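# Move the roof box onto the open hive with four arms

## Task

Lift the box off the roof of the closed hive and set it down squarely on top of the open hive, covering its jars. Every jar must end up in its original spot, and nothing may drop freely by more than a few centimetres. Arm bases (metres, scene frame) and headings (degrees counter-clockwise from +x): arm1 at x=-0.28 y=-0.74 z=+1.15 heading +20; arm2 at x=-0.28 y=-0.23 z=+1.14 heading -9; arm3 at x=+0.89 y=-0.14 z=+1.13 heading -176; arm4 at x=+0.40 y=+0.70 z=+1.10 heading -98. Finish by opening the grippers and withdrawing the arms. The box only counts as placed if it stays there on its own once no robot supports it.

## Robot and tools

Setup. Four identical i2rt Big YAM arms (arm1, arm2, arm3, arm4) share the workspace. Each has six revolute joints, a two-finger gripper and a wrist camera (arm1_cam_wrist through arm4_cam_wrist). Two fixed room cameras, cam_high and cam_low, view the scene. The hand reaches roughly 1.0 m from the joint1 axis at full extension. Loose objects may occasionally get a brief external shove.

Frame. One shared scene frame, origin on the floor, +z up, metres. The base positions and headings in the task are in this frame. The hand point lies midway between the fingertips; its z axis runs along the fingers and the fingers close along its y axis. With joint1 and joint6 at 0 and the hand level and pointing ahead, the wrist camera sits above the hand looking toward the fingertips.

execute_actions. Argument actions is a list holding exactly one action object, or empty (empty just reports state and pictures). The action object has optional keys arm1, arm2, arm3, arm4; each holds {"joints": {...}} with any of joint1_rad..joint6_rad and gripper_m. Every value is an absolute target for that one joint, not an offset: radians for joints, metres of fingertip separation for gripper_m. Ranges and the tolerance counted as arrived: joint1_rad -2.879..2.879 (±0.045), rotates the whole arm about its base, positive is counter-clockwise seen from above, 0 aims along the base heading; joint2_rad 0..3.141 (±0.14), shoulder, 0 puts the upper arm back and near level, increasing raises it then brings it forward; joint3_rad 0..3.019 (±0.09), elbow, 0 is fully folded, increasing opens; joint4_rad -1.692..1.57 (±0.055), hand pitch, positive tips fingers up; joint5_rad -1.57..1.57 (±0.03), sideways hand swing, positive toward the arm's right; joint6_rad -2.094..2.094 (±0.035), hand roll, positive clockwise viewed from behind; gripper_m 0..0.093 (±0.003), grip force about 50-62 N per pad, lower on some units. All listed motions start at once and may finish at different moments; joints move at different rates, so the hand can sweep a wide arc between postures. Omitted joints or arms may keep driving toward earlier targets. An unknown key or out-of-range number rejects the whole call and nothing moves. Optional cameras: a list of camera names or "all" (default all; [] for none); the pictures line gives the image order.

Results. The state includes joint_positions, joint torques (whole drive output, per-arm offset and scale, noisy, nonzero even in free air, so treat as rough), joint_status and on_its_own. joint_status per joint: reached, off_target (resting away from target and maybe still pushing), contact_stop or time_out (target dropped, holds where it stopped; a time_out joint can keep a target close by and keep pushing, listed in on_its_own), not_followed (the self/inter-arm collision check blocked the arm; it may retry those targets on later actions until valid targets arrive or the path clears; a gripper command in the same action still runs). on_its_own lists what the arm is doing uncommanded; "held at" is the held target, not the actual position. To relieve pushing, send the joint its reported position. Tiny target changes may produce no motion. A joint bearing a load up will sag. If a result reports a stop, later motion calls in that reply are skipped.

Other tools. wait(seconds 0..10) sends nothing new and returns state and images. zoom_image(camera, region [x0,y0,x1,y1] in image pixels, top-left origin, at most 504x504) enlarges part of the latest full image of a camera. read_manual(section "licences") gives only licence text. finished_scene(scene) closes the current scene irreversibly after the last command is held and reports success; call it only once the box rests on the open hive by itself and arms have let go and backed away. The next scene's task appears in that result; after resuming from a summary, first send an empty execute_actions to learn the current scene.

Cameras. Wrist cameras are 616x616 fisheye; room cameras 896x504 pinhole with radial distortion (intrinsics are given in the original setup).

Hazards. Arms keep pushing on contact rather than stopping, and can press hard. A forceful squeeze between two robots fails the task at once; a hard collision may too. Nothing reports robot-to-robot contact, and the collision check may react late and ignores fingers, gripper housings and wrist cameras. Objects touching robots are fine. Arms do not coordinate: if one stalls, the others continue. Sustained loads heat motors; a MOTOR HOT line appears from 85 °C, and at 100 °C that arm goes limp and drops (OVER-TEMPERATURE FAULT, joint_status limit_stop_at_motor_heat; resend targets afterwards). Do not knock items off the work area or onto the floor, do not let the box or jars fall, avoid slams and hard shoves, and keep the jars undisturbed.

Each tool is called after "Call:" in YAML: its name, and indented under it one key for each argument.

## Session

Call:
execute_actions:
  actions: []

Scene clock: 0.00 s.
Joint torques (N m, as the arm reports them, + toward a larger angle): no reading
arm1.joint_positions: joint1_rad=-0.297 joint2_rad=+0.639 joint3_rad=+1.396 joint4_rad=-1.329 joint5_rad=-0.280 joint6_rad=-0.210 gripper_m=+0.095
arm1.joint_status: not commanded
arm1.hand: x=-0.0531 y=-0.6708 z=+1.6978 quat_wxyz=(-0.486, +0.186, -0.850, -0.081) (m; scene frame)
arm2.joint_positions: joint1_rad=+0.306 joint2_rad=+0.649 joint3_rad=+1.388 joint4_rad=-1.415 joint5_rad=-0.047 joint6_rad=-0.108 gripper_m=+0.094
arm2.joint_status: not commanded
arm2.hand: x=-0.0492 y=-0.1907 z=+1.6591 quat_wxyz=(-0.436, +0.124, -0.891, -0.033) (m; scene frame)
arm3.joint_positions: joint1_rad=-0.185 joint2_rad=+0.555 joint3_rad=+1.467 joint4_rad=-1.213 joint5_rad=-0.276 joint6_rad=+0.366 gripper_m=+0.095
arm3.joint_status: not commanded
arm3.hand: x=+0.6861 y=-0.1615 z=+1.7446 quat_wxyz=(-0.181, -0.795, +0.115, +0.567) (m; scene frame)
arm4.joint_positions: joint1_rad=+0.634 joint2_rad=+0.518 joint3_rad=+1.328 joint4_rad=-1.513 joint5_rad=+0.142 joint6_rad=-0.284 gripper_m=+0.094
arm4.joint_status: not commanded
arm4.hand: x=+0.4590 y=+0.5381 z=+1.5973 quat_wxyz=(-0.288, -0.375, -0.822, +0.316) (m; scene frame)
pictures: arm1_cam_wrist, arm2_cam_wrist, arm3_cam_wrist, arm4_cam_wrist, cam_high, cam_low
Images, in order (width x height): arm1_cam_wrist 616x616, arm2_cam_wrist 616x616, arm3_cam_wrist 616x616, arm4_cam_wrist 616x616, cam_high 896x504, cam_low 896x504.

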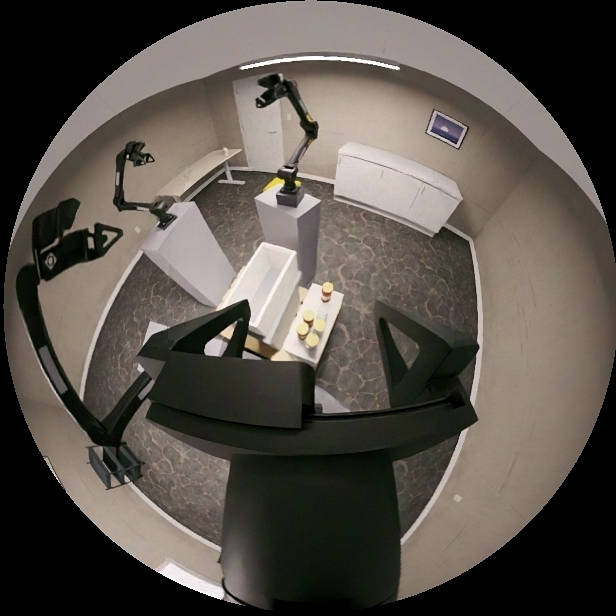

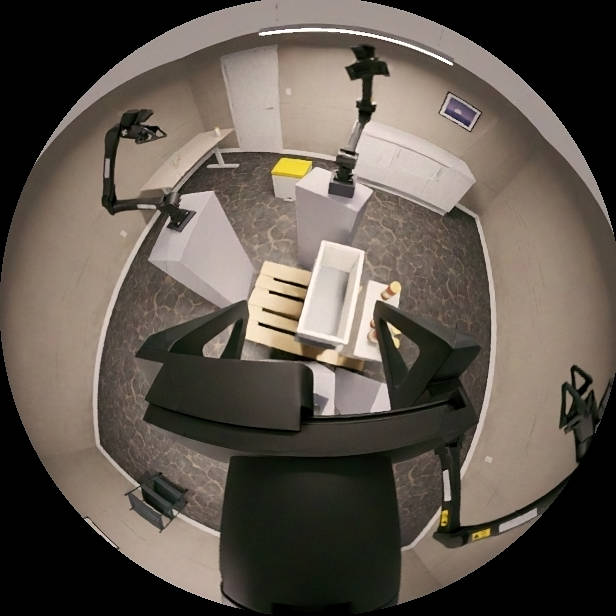

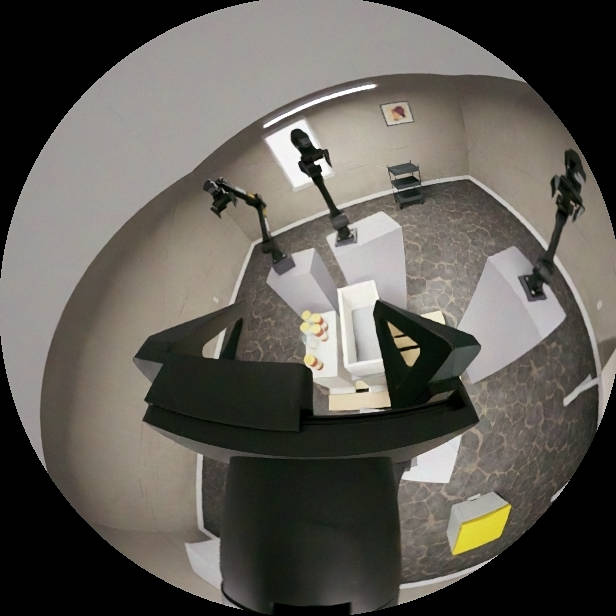

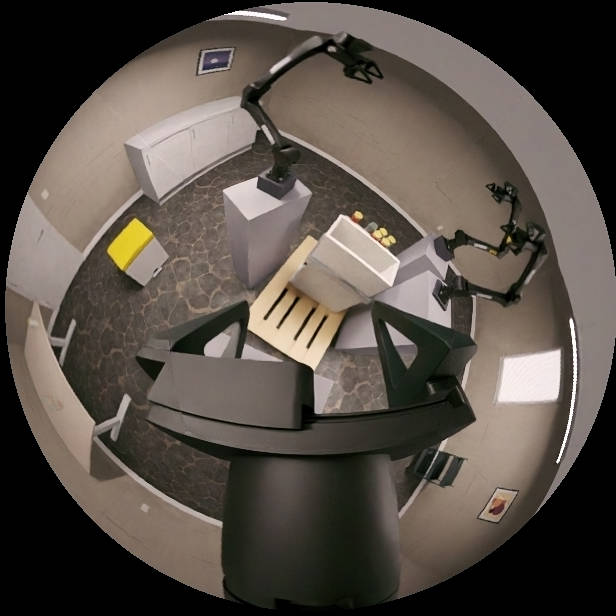

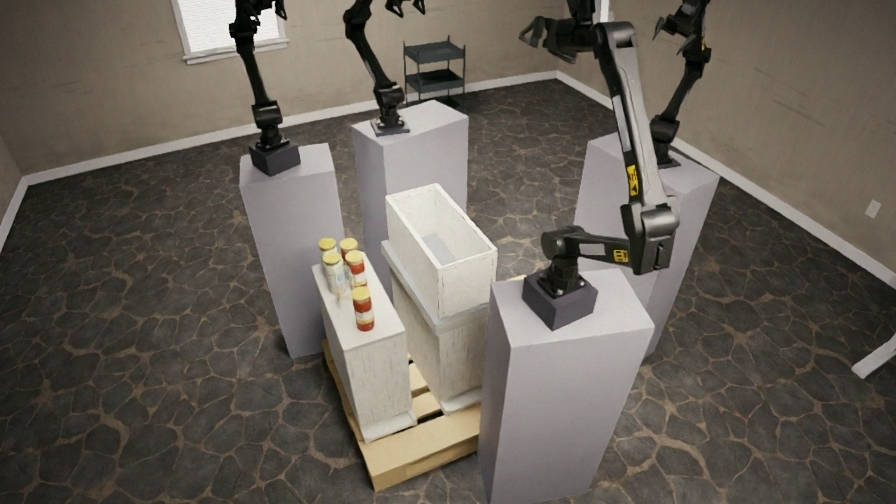

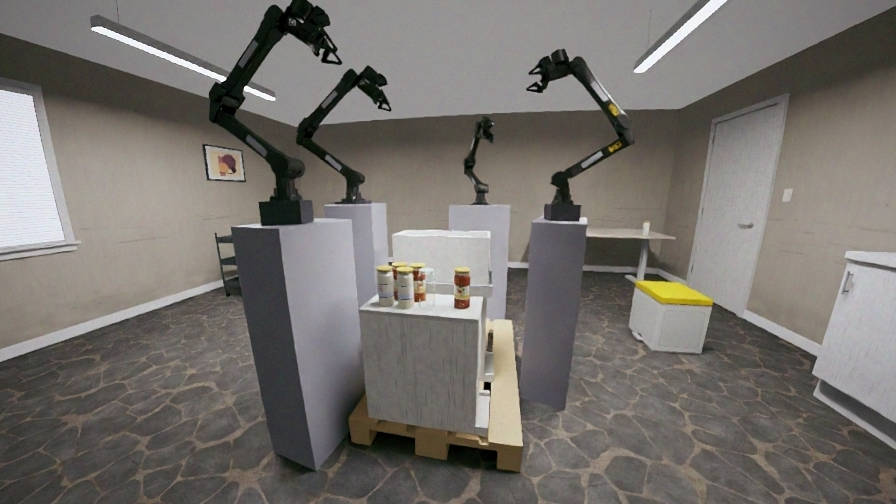

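Call:
execute_actions:
  actions:
    - {"arm1":{"joints":{"joint1_rad":0.067,"joint2_rad":1.609,"joint3_rad":1.314,"joint4_rad":-1.276,"joint5_rad":0,"joint6_rad":0}},"arm2":{"joints":{"joint1_rad":0.236,"joint2_rad":1.343,"joint3_rad":1.187,"joint4_rad":-1.415,"joint5_rad":0,"joint6_rad":0}},"arm3":{"joints":{"joint1_rad":0.083,"joint2_rad":1.404,"joint3_rad":1.14,"joint4_rad":-1.307,"joint5_rad":0,"joint6_rad":0}}}

Scene clock: 12.30 s.
Joint torques (N m, as the arm reports them, + toward a larger angle): arm1=[  1.07 -14.19   8.36   0.79   0.17   0.16] | arm2=[ -0.37 -11.89   7.67   0.51   0.04   0.11] | arm3=[  0.32 -10.83   8.39  -0.3    0.06  -0.13] | arm4=[0.69 4.67 9.02 1.82 0.04 0.03]
arm1.joint_positions: joint1_rad=+0.070 joint2_rad=+1.627 joint3_rad=+1.294 joint4_rad=-1.284 joint5_rad=-0.002 joint6_rad=-0.010 gripper_m=+0.095
arm1.joint_status: all done
arm1.hand: x=+0.1370 y=-0.5463 z=+1.2892 quat_wxyz=(+0.019, +0.215, -0.976, +0.010) (m; scene frame)
arm2.joint_positions: joint1_rad=+0.240 joint2_rad=+1.346 joint3_rad=+1.191 joint4_rad=-1.415 joint5_rad=-0.001 joint6_rad=-0.009 gripper_m=+0.094
arm2.joint_status: all done
arm2.hand: x=+0.1020 y=-0.1988 z=+1.3537 quat_wxyz=(-0.005, +0.046, -0.999, -0.005) (m; scene frame)
arm3.joint_positions: joint1_rad=+0.072 joint2_rad=+1.395 joint3_rad=+1.120 joint4_rad=-1.294 joint5_rad=-0.003 joint6_rad=+0.015 gripper_m=+0.095
arm3.joint_status: all done
arm3.hand: x=+0.5043 y=-0.1925 z=+1.2906 quat_wxyz=(-0.002, -0.998, -0.059, -0.002) (m; scene frame)
arm4.joint_positions: joint1_rad=+0.634 joint2_rad=+0.518 joint3_rad=+1.328 joint4_rad=-1.513 joint5_rad=+0.142 joint6_rad=-0.284 gripper_m=+0.094
arm4.joint_status: not commanded
arm4.hand: x=+0.4590 y=+0.5381 z=+1.5973 quat_wxyz=(-0.288, -0.375, -0.822, +0.316) (m; scene frame)
pictures: arm1_cam_wrist, arm2_cam_wrist, arm3_cam_wrist, arm4_cam_wrist, cam_high, cam_low
Images, in order (width x height): arm1_cam_wrist 616x616, arm2_cam_wrist 616x616, arm3_cam_wrist 616x616, arm4_cam_wrist 616x616, cam_high 896x504, cam_low 896x504.

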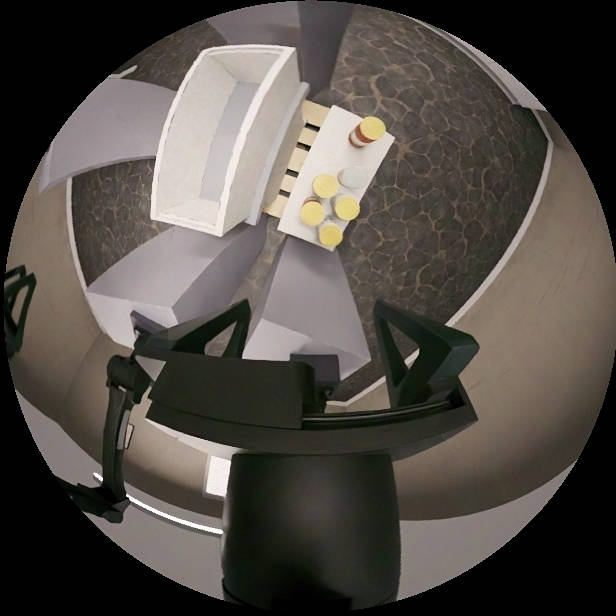

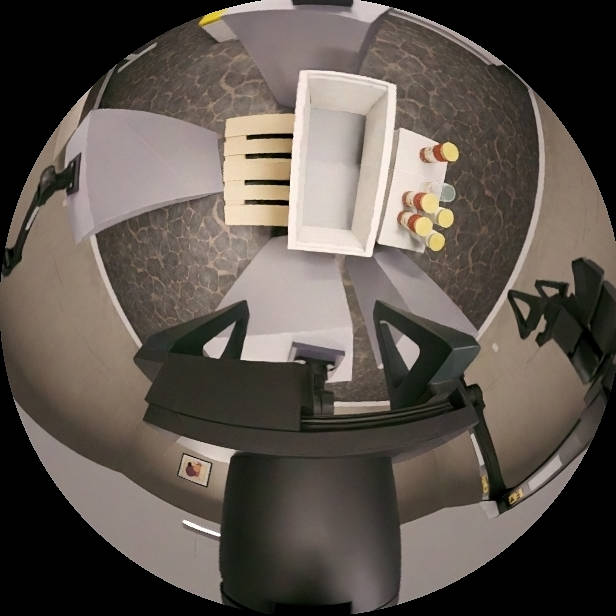

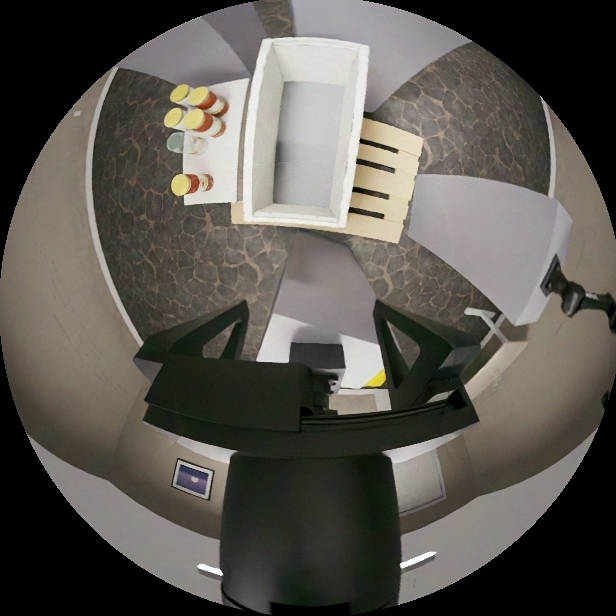

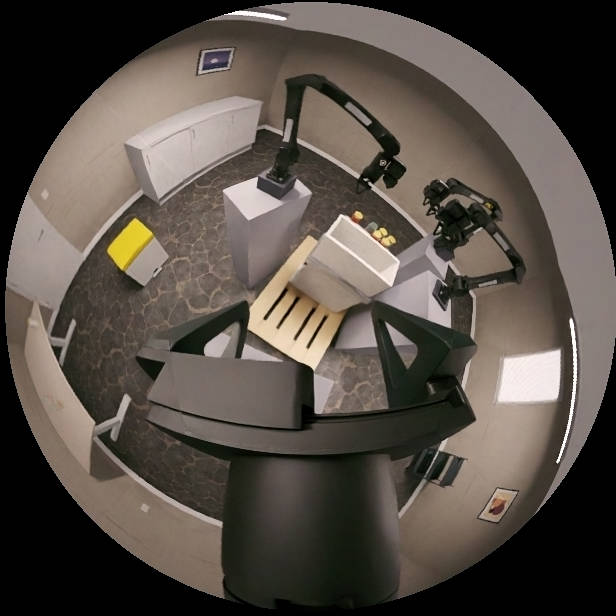

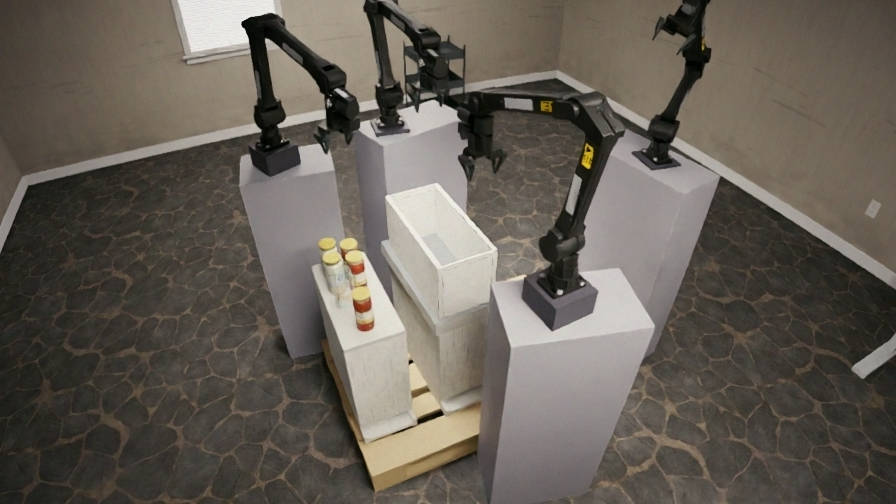

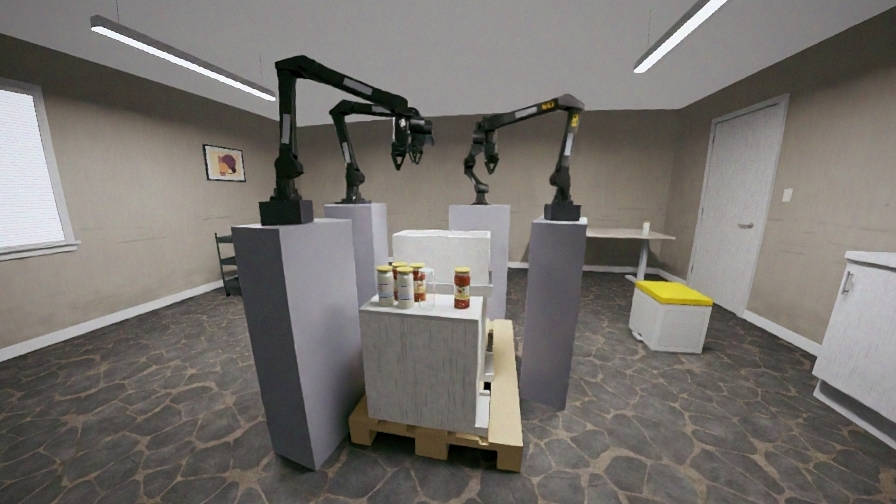

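Call:
execute_actions:
  actions:
    - {"arm1":{"joints":{"joint1_rad":-0.7,"joint6_rad":1.2}},"arm2":{"joints":{"joint1_rad":0.039,"joint2_rad":1.679,"joint3_rad":0.559,"joint4_rad":-0.451,"joint6_rad":1.453}},"arm3":{"joints":{"joint1_rad":0.184,"joint2_rad":1.829,"joint3_rad":0.867,"joint4_rad":-0.609,"joint6_rad":-1.32}}}
  cameras: ["arm1_cam_wrist","arm2_cam_wrist","arm3_cam_wrist","cam_low","cam_high"]

Scene clock: 22.97 s.
Joint torques (N m, as the arm reports them, + toward a larger angle): arm1=[  1.9  -14.32   8.39   0.65   0.13   0.15] | arm2=[  0.31 -11.37   3.13   0.96   0.07   0.12] | arm3=[ -0.29 -14.8    5.27   0.56  -0.12  -0.12] | arm4=[0.6  4.73 9.03 1.86 0.05 0.02]
arm1.joint_positions: joint1_rad=-0.707 joint2_rad=+1.627 joint3_rad=+1.294 joint4_rad=-1.282 joint5_rad=+0.001 joint6_rad=+1.190 gripper_m=+0.095
arm1.joint_status: all done
arm1.hand: x=+0.1498 y=-0.8953 z=+1.2930 quat_wxyz=(+0.012, -0.697, -0.717, +0.010) (m; scene frame)
arm2.joint_positions: joint1_rad=+0.031 joint2_rad=+1.685 joint3_rad=+0.567 joint4_rad=-0.468 joint5_rad=+0.000 joint6_rad=+1.444 gripper_m=+0.094
arm2.joint_status: all done
arm2.hand: x=+0.0185 y=-0.2654 z=+1.0520 quat_wxyz=(+0.005, -0.707, -0.707, -0.002) (m; scene frame)
arm3.joint_positions: joint1_rad=+0.184 joint2_rad=+1.840 joint3_rad=+0.846 joint4_rad=-0.623 joint5_rad=-0.001 joint6_rad=-1.304 gripper_m=+0.095
arm3.joint_status: all done
arm3.hand: x=+0.5196 y=-0.2339 z=+1.0367 quat_wxyz=(-0.015, -0.714, -0.700, -0.022) (m; scene frame)
arm4.joint_positions: joint1_rad=+0.634 joint2_rad=+0.518 joint3_rad=+1.328 joint4_rad=-1.513 joint5_rad=+0.142 joint6_rad=-0.284 gripper_m=+0.094
arm4.joint_status: not commanded
arm4.hand: x=+0.4590 y=+0.5381 z=+1.5973 quat_wxyz=(-0.288, -0.375, -0.822, +0.316) (m; scene frame)
pictures: arm1_cam_wrist, arm2_cam_wrist, arm3_cam_wrist, cam_high, cam_low
Images, in order (width x height): arm1_cam_wrist 616x616, arm2_cam_wrist 616x616, arm3_cam_wrist 616x616, cam_high 896x504, cam_low 896x504.

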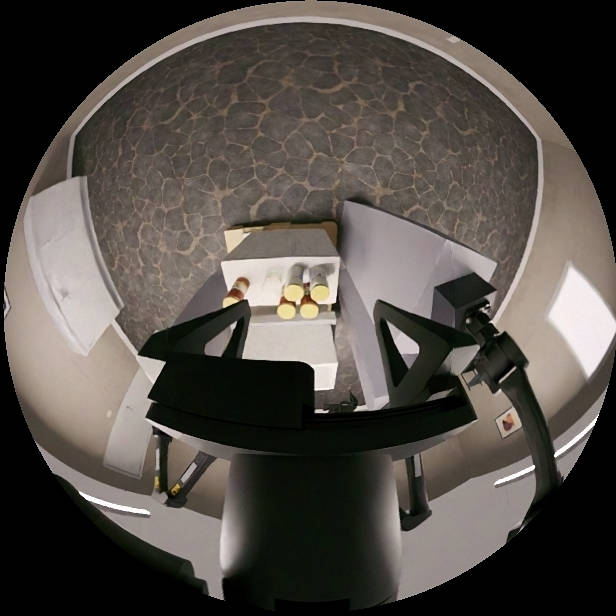

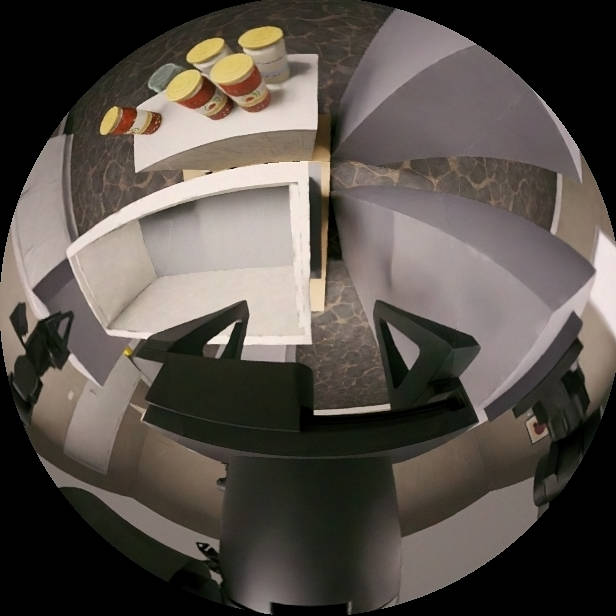

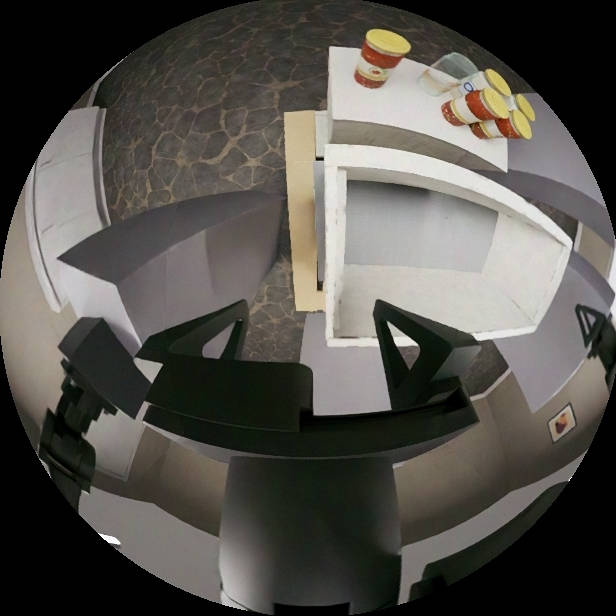

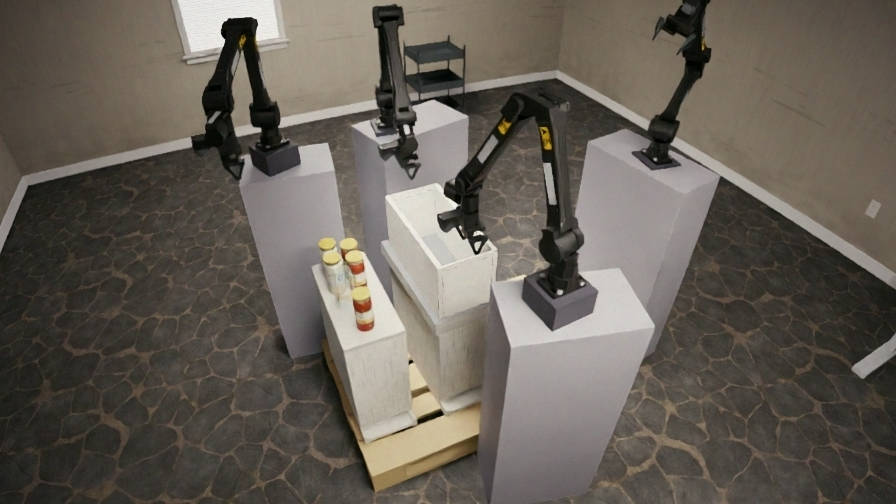

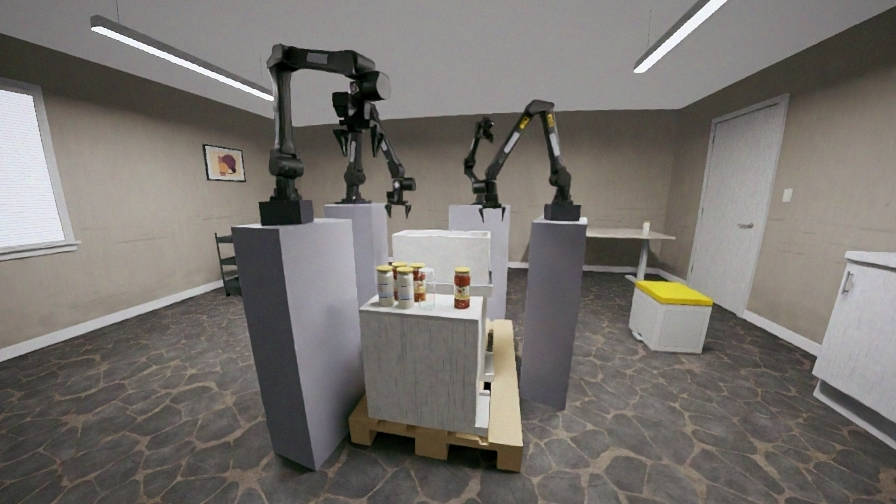

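Call:
execute_actions:
  actions:
    - {"arm2":{"joints":{"joint1_rad":0.1,"joint2_rad":1.92,"joint3_rad":0.595,"joint4_rad":-0.235,"joint6_rad":1.525}},"arm3":{"joints":{"joint1_rad":0.155,"joint2_rad":1.99,"joint3_rad":0.895,"joint4_rad":-0.435,"joint6_rad":-1.36}}}
  cameras: []

Call:
execute_actions:
  actions:
    - {"arm2":{"joints":{"joint2_rad":2.12,"joint3_rad":0.63,"joint4_rad":-0.062}},"arm3":{"joints":{"joint2_rad":2.142,"joint3_rad":0.911,"joint4_rad":-0.296}}}
  cameras: ["arm2_cam_wrist","arm3_cam_wrist","cam_low","cam_high"]

Scene clock: 33.00 s.
Joint torques (N m, as the arm reports them, + toward a larger angle): arm1=[  1.92 -14.25   8.37   0.64   0.12   0.16] | arm2=[ -0.29 -12.59   3.06   1.01   0.06   0.13] | arm3=[ -1.1  -15.65   4.03   0.63  -0.13  -0.13] | arm4=[0.67 4.64 9.03 1.83 0.04 0.03]
arm1.joint_positions: joint1_rad=-0.707 joint2_rad=+1.627 joint3_rad=+1.294 joint4_rad=-1.282 joint5_rad=+0.001 joint6_rad=+1.190 gripper_m=+0.095
arm1.joint_status: not commanded
arm1.hand: x=+0.1498 y=-0.8953 z=+1.2930 quat_wxyz=(+0.012, -0.697, -0.717, +0.010) (m; scene frame)
arm2.joint_positions: joint1_rad=+0.100 joint2_rad=+1.922 joint3_rad=+0.581 joint4_rad=-0.252 joint5_rad=+0.000 joint6_rad=+1.516 gripper_m=+0.094
arm2.joint_status: all done
arm2.hand: x=+0.0221 y=-0.2445 z=+0.9872 quat_wxyz=(+0.008, -0.708, -0.706, +0.001) (m; scene frame)
arm3.joint_positions: joint1_rad=+0.169 joint2_rad=+1.995 joint3_rad=+0.881 joint4_rad=-0.449 joint5_rad=-0.001 joint6_rad=-1.345 gripper_m=+0.095
arm3.joint_status: all done
arm3.hand: x=+0.4940 y=-0.2340 z=+0.9838 quat_wxyz=(-0.001, -0.706, -0.709, +0.002) (m; scene frame)
arm4.joint_positions: joint1_rad=+0.634 joint2_rad=+0.518 joint3_rad=+1.328 joint4_rad=-1.513 joint5_rad=+0.142 joint6_rad=-0.284 gripper_m=+0.094
arm4.joint_status: not commanded
arm4.hand: x=+0.4590 y=+0.5381 z=+1.5973 quat_wxyz=(-0.288, -0.375, -0.822, +0.316) (m; scene frame)
pictures: none
No camera images: the call's "cameras" was empty. Leave "cameras" out to get every camera's image.

Scene clock: 34.00 s.
Joint torques (N m, as the arm reports them, + toward a larger angle): arm1=[  1.91 -14.26   8.39   0.68   0.12   0.16] | arm2=[ -0.27 -13.86   0.98   1.08   0.07   0.11] | arm3=[ -1.14 -16.22   2.94   0.69  -0.13  -0.11] | arm4=[0.69 4.65 9.04 1.81 0.05 0.02]
arm1.joint_positions: joint1_rad=-0.707 joint2_rad=+1.627 joint3_rad=+1.294 joint4_rad=-1.282 joint5_rad=+0.001 joint6_rad=+1.190 gripper_m=+0.095
arm1.joint_status: not commanded
arm1.hand: x=+0.1498 y=-0.8953 z=+1.2930 quat_wxyz=(+0.012, -0.697, -0.717, +0.010) (m; scene frame)
arm2.joint_positions: joint1_rad=+0.100 joint2_rad=+2.122 joint3_rad=+0.630 joint4_rad=-0.079 joint5_rad=+0.000 joint6_rad=+1.517 gripper_m=+0.094
arm2.joint_status: all done
arm2.hand: x=+0.0334 y=-0.2447 z=+0.9335 quat_wxyz=(+0.000, -0.708, -0.706, -0.006) (m; scene frame)
arm3.joint_positions: joint1_rad=+0.169 joint2_rad=+2.148 joint3_rad=+0.901 joint4_rad=-0.310 joint5_rad=-0.001 joint6_rad=-1.345 gripper_m=+0.095
arm3.joint_status: all done
arm3.hand: x=+0.4942 y=-0.2341 z=+0.9277 quat_wxyz=(+0.001, -0.705, -0.709, +0.004) (m; scene frame)
arm4.joint_positions: joint1_rad=+0.634 joint2_rad=+0.518 joint3_rad=+1.328 joint4_rad=-1.513 joint5_rad=+0.142 joint6_rad=-0.284 gripper_m=+0.094
arm4.joint_status: not commanded
arm4.hand: x=+0.4590 y=+0.5381 z=+1.5973 quat_wxyz=(-0.288, -0.375, -0.822, +0.316) (m; scene frame)
pictures: arm2_cam_wrist, arm3_cam_wrist, cam_high, cam_low
Images, in order (width x height): arm2_cam_wrist 616x616, arm3_cam_wrist 616x616, cam_high 896x504, cam_low 896x504.

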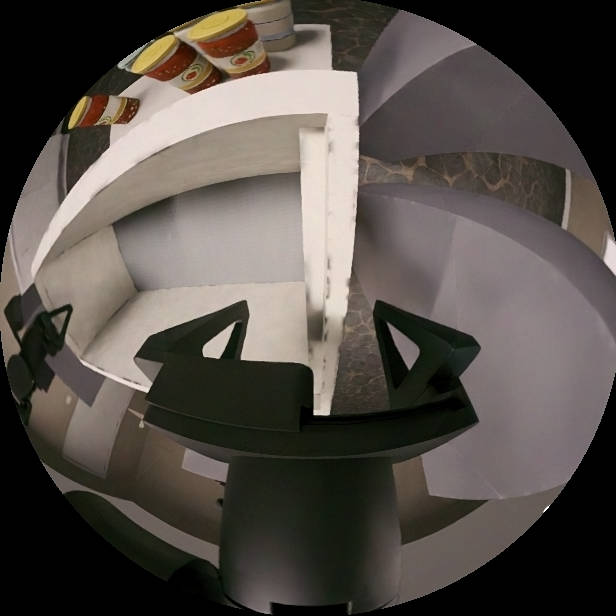

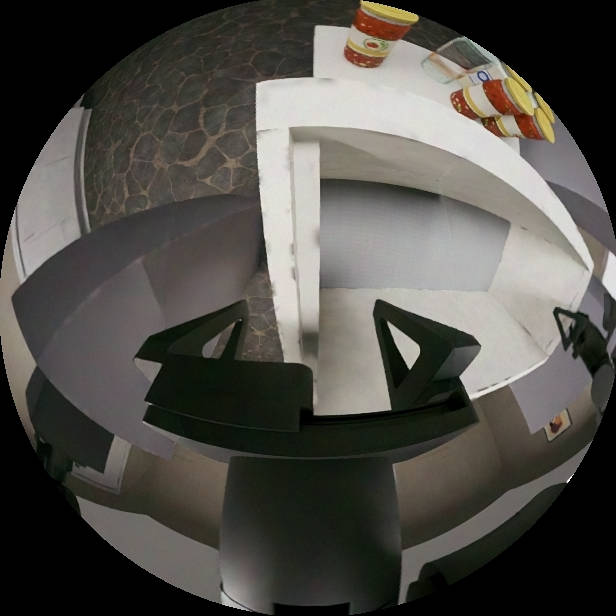

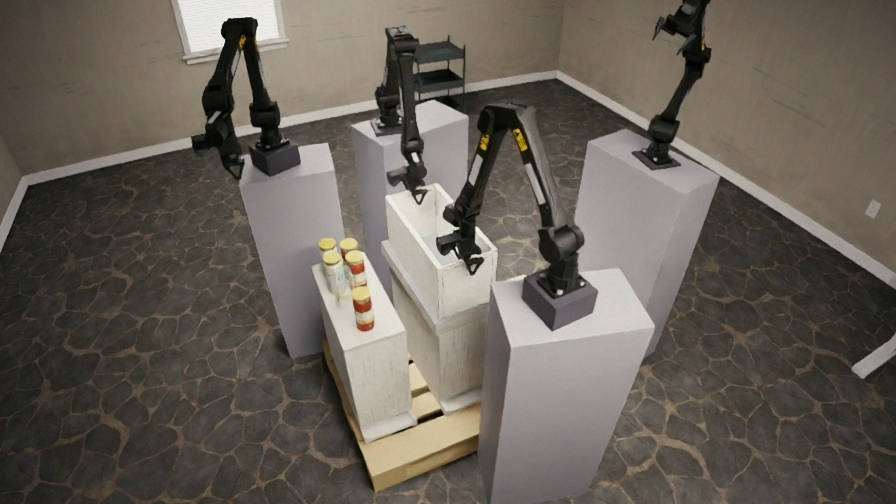

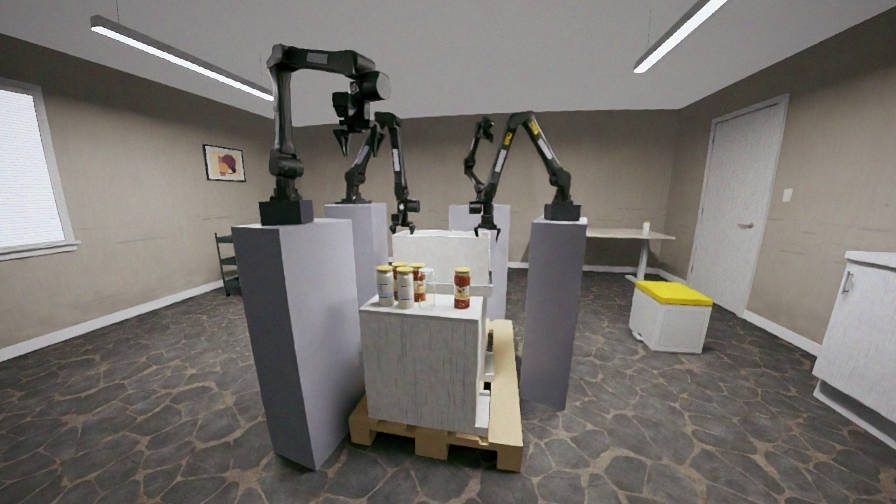

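Call:
execute_actions:
  actions:
    - {"arm2":{"joints":{"joint3_rad":0.612,"gripper_m":0}},"arm3":{"joints":{"joint3_rad":0.897,"gripper_m":0}}}
  cameras: ["arm2_cam_wrist","arm3_cam_wrist"]

Scene clock: 39.70 s.
Joint torques (N m, as the arm reports them, + toward a larger angle): arm1=[  1.87 -14.14   8.38   0.66   0.13   0.16] | arm2=[ -0.26 -13.53   0.45   0.83   0.06   0.17] | arm3=[ -1.17 -16.24   2.53   0.63   0.01  -0.05] | arm4=[0.65 4.71 9.05 1.85 0.04 0.03]
arm1.joint_positions: joint1_rad=-0.707 joint2_rad=+1.627 joint3_rad=+1.294 joint4_rad=-1.282 joint5_rad=+0.001 joint6_rad=+1.190 gripper_m=+0.095
arm1.joint_status: not commanded
arm1.hand: x=+0.1498 y=-0.8953 z=+1.2930 quat_wxyz=(+0.012, -0.697, -0.717, +0.010) (m; scene frame)
arm2.joint_positions: joint1_rad=+0.100 joint2_rad=+2.122 joint3_rad=+0.616 joint4_rad=-0.074 joint5_rad=+0.000 joint6_rad=+1.509 gripper_m=+0.018
arm2.joint_status: gripper_m off_target (ended at +0.018, target +0.000); the others done
arm2.hand: x=+0.0261 y=-0.2443 z=+0.9331 quat_wxyz=(+0.003, -0.705, -0.709, -0.003) (m; scene frame)
arm3.joint_positions: joint1_rad=+0.169 joint2_rad=+2.148 joint3_rad=+0.892 joint4_rad=-0.308 joint5_rad=-0.005 joint6_rad=-1.352 gripper_m=+0.019
arm3.joint_status: gripper_m off_target (ended at +0.019, target +0.000); the others done
arm3.hand: x=+0.4988 y=-0.2336 z=+0.9267 quat_wxyz=(-0.002, -0.703, -0.711, +0.003) (m; scene frame)
arm4.joint_positions: joint1_rad=+0.634 joint2_rad=+0.518 joint3_rad=+1.328 joint4_rad=-1.513 joint5_rad=+0.142 joint6_rad=-0.284 gripper_m=+0.094
arm4.joint_status: not commanded
arm4.hand: x=+0.4590 y=+0.5381 z=+1.5973 quat_wxyz=(-0.288, -0.375, -0.822, +0.316) (m; scene frame)
pictures: arm2_cam_wrist, arm3_cam_wrist
Images, in order (width x height): arm2_cam_wrist 616x616, arm3_cam_wrist 616x616.

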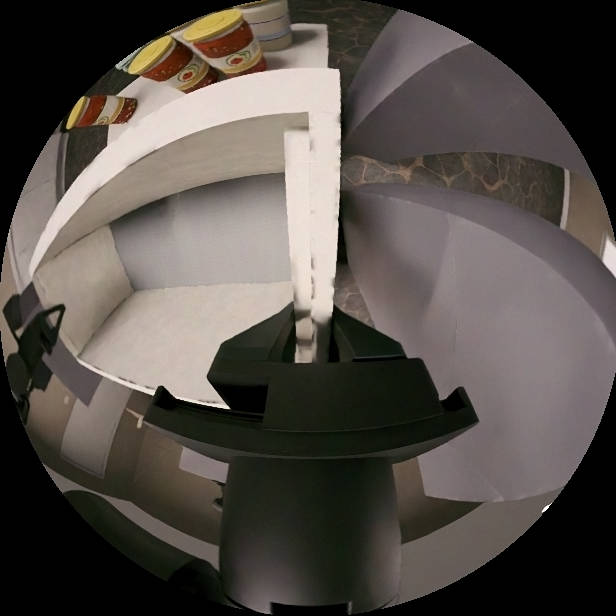

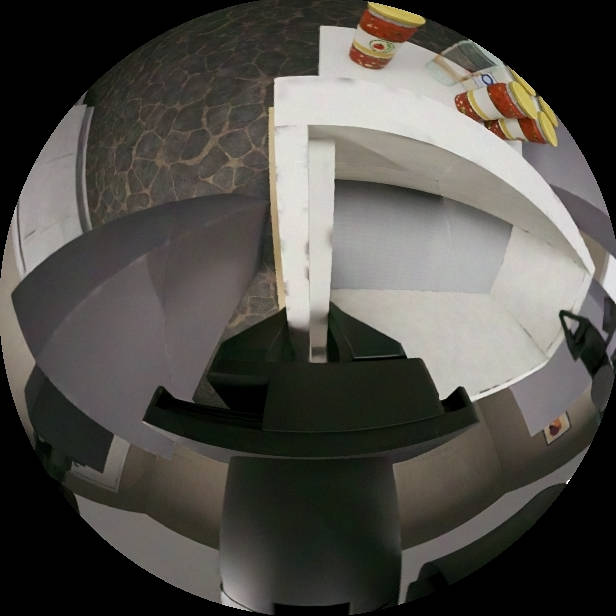

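Call:
execute_actions:
  actions:
    - {"arm2":{"joints":{"joint2_rad":1.89,"joint3_rad":0.575,"joint4_rad":-0.256}},"arm3":{"joints":{"joint2_rad":1.97,"joint3_rad":0.888,"joint4_rad":-0.471}}}
  cameras: []

Call:
execute_actions:
  actions:
    - {"arm2":{"joints":{"joint2_rad":1.675,"joint3_rad":0.58,"joint4_rad":-0.468}},"arm3":{"joints":{"joint2_rad":1.815,"joint3_rad":0.898,"joint4_rad":-0.629}}}
  cameras: ["cam_low","cam_high"]

Scene clock: 48.73 s.
Joint torques (N m, as the arm reports them, + toward a larger angle): arm1=[  1.81 -14.23   8.4    0.68   0.12   0.16] | arm2=[  0.02 -15.46   1.94  -0.34   0.22   0.19] | arm3=[ -0.84 -19.29   3.34  -1.23  -0.32  -0.02] | arm4=[0.62 4.7  9.04 1.84 0.05 0.02]
arm1.joint_positions: joint1_rad=-0.707 joint2_rad=+1.627 joint3_rad=+1.294 joint4_rad=-1.282 joint5_rad=+0.001 joint6_rad=+1.190 gripper_m=+0.095
arm1.joint_status: not commanded
arm1.hand: x=+0.1498 y=-0.8953 z=+1.2930 quat_wxyz=(+0.012, -0.697, -0.717, +0.010) (m; scene frame)
arm2.joint_positions: joint1_rad=+0.100 joint2_rad=+1.928 joint3_rad=+0.576 joint4_rad=-0.230 joint5_rad=-0.003 joint6_rad=+1.506 gripper_m=+0.018
arm2.joint_status: all done
arm2.hand: x=+0.0227 y=-0.2440 z=+0.9852 quat_wxyz=(+0.005, -0.704, -0.710, -0.004) (m; scene frame)
arm3.joint_positions: joint1_rad=+0.169 joint2_rad=+2.018 joint3_rad=+0.885 joint4_rad=-0.434 joint5_rad=+0.003 joint6_rad=-1.356 gripper_m=+0.019
arm3.joint_status: all done
arm3.hand: x=+0.4943 y=-0.2332 z=+0.9757 quat_wxyz=(+0.000, -0.701, -0.713, -0.001) (m; scene frame)
arm4.joint_positions: joint1_rad=+0.634 joint2_rad=+0.518 joint3_rad=+1.328 joint4_rad=-1.513 joint5_rad=+0.142 joint6_rad=-0.284 gripper_m=+0.094
arm4.joint_status: not commanded
arm4.hand: x=+0.4590 y=+0.5381 z=+1.5973 quat_wxyz=(-0.288, -0.375, -0.822, +0.316) (m; scene frame)
pictures: none
No camera images: the call's "cameras" was empty. Leave "cameras" out to get every camera's image.

Scene clock: 49.73 s.
Joint torques (N m, as the arm reports them, + toward a larger angle): arm1=[  1.91 -14.2    8.37   0.67   0.12   0.16] | arm2=[ -0.34 -14.42   3.84  -0.65   0.19   0.19] | arm3=[ -1.13 -17.76   5.    -1.26  -0.33  -0.03] | arm4=[0.68 4.64 9.02 1.84 0.04 0.02]
arm1.joint_positions: joint1_rad=-0.707 joint2_rad=+1.627 joint3_rad=+1.294 joint4_rad=-1.282 joint5_rad=+0.001 joint6_rad=+1.190 gripper_m=+0.095
arm1.joint_status: not commanded
arm1.hand: x=+0.1498 y=-0.8953 z=+1.2930 quat_wxyz=(+0.012, -0.697, -0.717, +0.010) (m; scene frame)
arm2.joint_positions: joint1_rad=+0.100 joint2_rad=+1.714 joint3_rad=+0.574 joint4_rad=-0.441 joint5_rad=-0.004 joint6_rad=+1.504 gripper_m=+0.018
arm2.joint_status: all done
arm2.hand: x=+0.0248 y=-0.2445 z=+1.0452 quat_wxyz=(+0.005, -0.704, -0.711, -0.005) (m; scene frame)
arm3.joint_positions: joint1_rad=+0.169 joint2_rad=+1.860 joint3_rad=+0.882 joint4_rad=-0.594 joint5_rad=+0.003 joint6_rad=-1.356 gripper_m=+0.019
arm3.joint_status: all done
arm3.hand: x=+0.4953 y=-0.2328 z=+1.0364 quat_wxyz=(-0.001, -0.701, -0.713, -0.003) (m; scene frame)
arm4.joint_positions: joint1_rad=+0.634 joint2_rad=+0.518 joint3_rad=+1.328 joint4_rad=-1.513 joint5_rad=+0.142 joint6_rad=-0.284 gripper_m=+0.094
arm4.joint_status: not commanded
arm4.hand: x=+0.4590 y=+0.5381 z=+1.5973 quat_wxyz=(-0.288, -0.375, -0.822, +0.316) (m; scene frame)
pictures: cam_high, cam_low
Images, in order (width x height): cam_high 896x504, cam_low 896x504.

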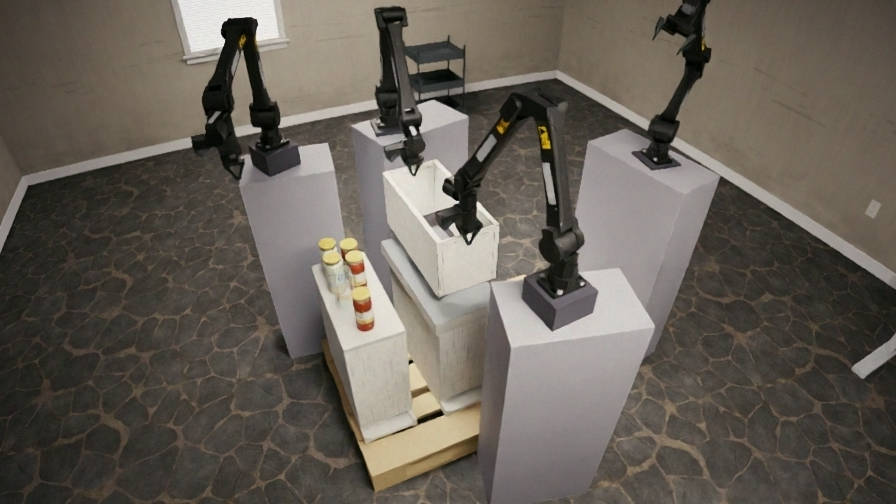

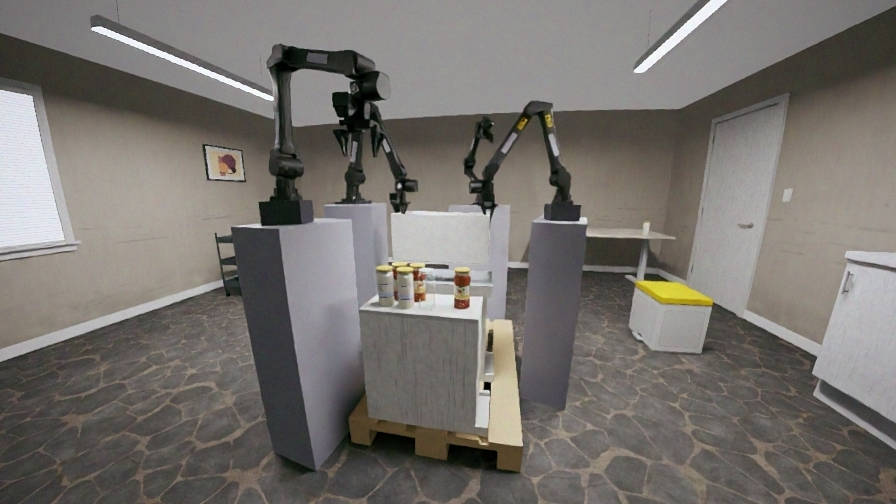

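Call:
execute_actions:
  actions:
    - {"arm1":{"joints":{"joint1_rad":-0.9,"joint6_rad":1.0}},"arm2":{"joints":{"joint2_rad":1.45,"joint3_rad":0.622,"joint4_rad":-0.7}},"arm3":{"joints":{"joint2_rad":1.64,"joint3_rad":0.935,"joint4_rad":-0.81}}}
  cameras: []

Call:
execute_actions:
  actions:
    - {"arm2":{"joints":{"joint1_rad":-0.255,"joint2_rad":1.475,"joint3_rad":0.68,"joint4_rad":-0.732,"joint6_rad":1.142}},"arm3":{"joints":{"joint1_rad":0.405,"joint2_rad":1.735,"joint3_rad":1.09,"joint4_rad":-0.868,"joint6_rad":-1.11}}}
  cameras: ["cam_low","cam_high"]

Scene clock: 57.10 s.
Joint torques (N m, as the arm reports them, + toward a larger angle): arm1=[  1.59 -14.25   8.41   0.71   0.12  -0.08] | arm2=[ -0.23 -12.36   7.64  -1.07   0.2    0.22] | arm3=[ -1.08 -17.39   7.39  -1.49  -0.25   0.04] | arm4=[0.64 4.67 9.04 1.83 0.04 0.03]
arm1.joint_positions: joint1_rad=-0.902 joint2_rad=+1.627 joint3_rad=+1.294 joint4_rad=-1.282 joint5_rad=+0.001 joint6_rad=+1.011 gripper_m=+0.095
arm1.joint_status: all done
arm1.hand: x=+0.1107 y=-0.9761 z=+1.2935 quat_wxyz=(+0.014, -0.702, -0.712, +0.006) (m; scene frame)
arm2.joint_positions: joint1_rad=+0.100 joint2_rad=+1.483 joint3_rad=+0.589 joint4_rad=-0.654 joint5_rad=-0.005 joint6_rad=+1.504 gripper_m=+0.018
arm2.joint_status: all done
arm2.hand: x=+0.0248 y=-0.2449 z=+1.1126 quat_wxyz=(-0.007, -0.703, -0.711, -0.016) (m; scene frame)
arm3.joint_positions: joint1_rad=+0.167 joint2_rad=+1.685 joint3_rad=+0.900 joint4_rad=-0.768 joint5_rad=+0.001 joint6_rad=-1.360 gripper_m=+0.019
arm3.joint_status: all done
arm3.hand: x=+0.4956 y=-0.2321 z=+1.1083 quat_wxyz=(+0.003, -0.701, -0.713, +0.006) (m; scene frame)
arm4.joint_positions: joint1_rad=+0.634 joint2_rad=+0.518 joint3_rad=+1.328 joint4_rad=-1.513 joint5_rad=+0.142 joint6_rad=-0.284 gripper_m=+0.094
arm4.joint_status: not commanded
arm4.hand: x=+0.4590 y=+0.5381 z=+1.5973 quat_wxyz=(-0.288, -0.375, -0.822, +0.316) (m; scene frame)
pictures: none
No camera images: the call's "cameras" was empty. Leave "cameras" out to get every camera's image.

Scene clock: 58.40 s.
Joint torques (N m, as the arm reports them, + toward a larger angle): arm1=[  1.6  -14.19   8.37   0.69   0.12  -0.06] | arm2=[ -0.55 -13.86   7.68  -0.74   0.27  -0.09] | arm3=[ -0.16 -19.82   7.92  -1.58  -0.62   0.05] | arm4=[0.57 4.7  9.03 1.85 0.04 0.02]
arm1.joint_positions: joint1_rad=-0.902 joint2_rad=+1.627 joint3_rad=+1.294 joint4_rad=-1.282 joint5_rad=+0.001 joint6_rad=+1.010 gripper_m=+0.095
arm1.joint_status: not commanded
arm1.hand: x=+0.1107 y=-0.9761 z=+1.2935 quat_wxyz=(+0.014, -0.702, -0.712, +0.006) (m; scene frame)
arm2.joint_positions: joint1_rad=-0.252 joint2_rad=+1.518 joint3_rad=+0.647 joint4_rad=-0.699 joint5_rad=-0.006 joint6_rad=+1.151 gripper_m=+0.018
arm2.joint_status: all done
arm2.hand: x=+0.0145 y=-0.3535 z=+1.1156 quat_wxyz=(+0.000, -0.703, -0.711, -0.009) (m; scene frame)
arm3.joint_positions: joint1_rad=+0.406 joint2_rad=+1.790 joint3_rad=+1.052 joint4_rad=-0.824 joint5_rad=+0.012 joint6_rad=-1.112 gripper_m=+0.019
arm3.joint_status: all done
arm3.hand: x=+0.4852 y=-0.3431 z=+1.1071 quat_wxyz=(+0.004, -0.704, -0.710, +0.000) (m; scene frame)
arm4.joint_positions: joint1_rad=+0.634 joint2_rad=+0.518 joint3_rad=+1.328 joint4_rad=-1.513 joint5_rad=+0.142 joint6_rad=-0.284 gripper_m=+0.094
arm4.joint_status: not commanded
arm4.hand: x=+0.4590 y=+0.5381 z=+1.5973 quat_wxyz=(-0.288, -0.375, -0.822, +0.316) (m; scene frame)
pictures: cam_high, cam_low
Images, in order (width x height): cam_high 896x504, cam_low 896x504.

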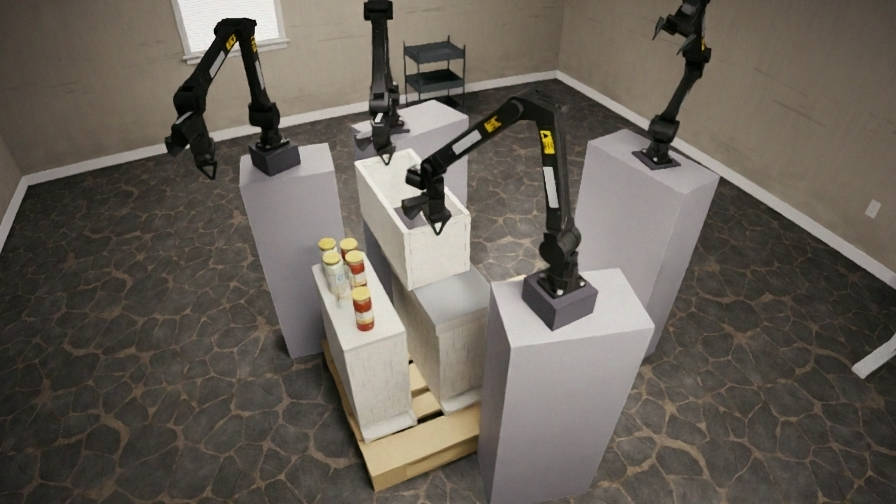

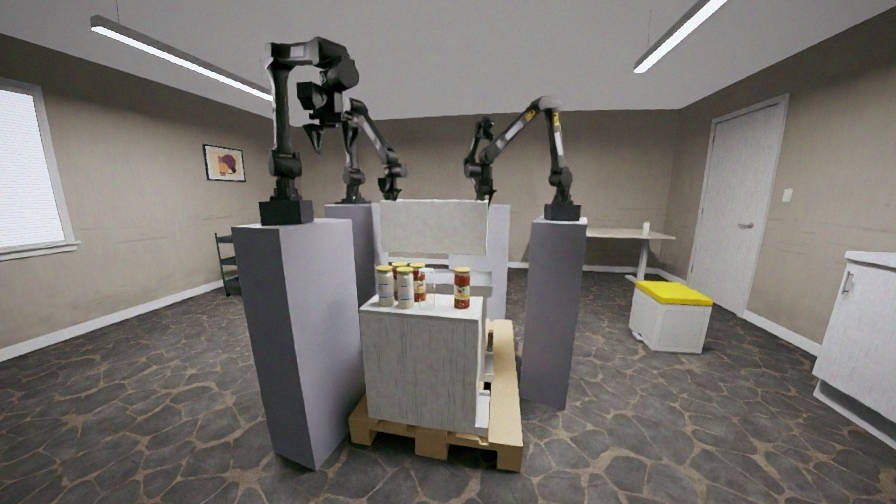

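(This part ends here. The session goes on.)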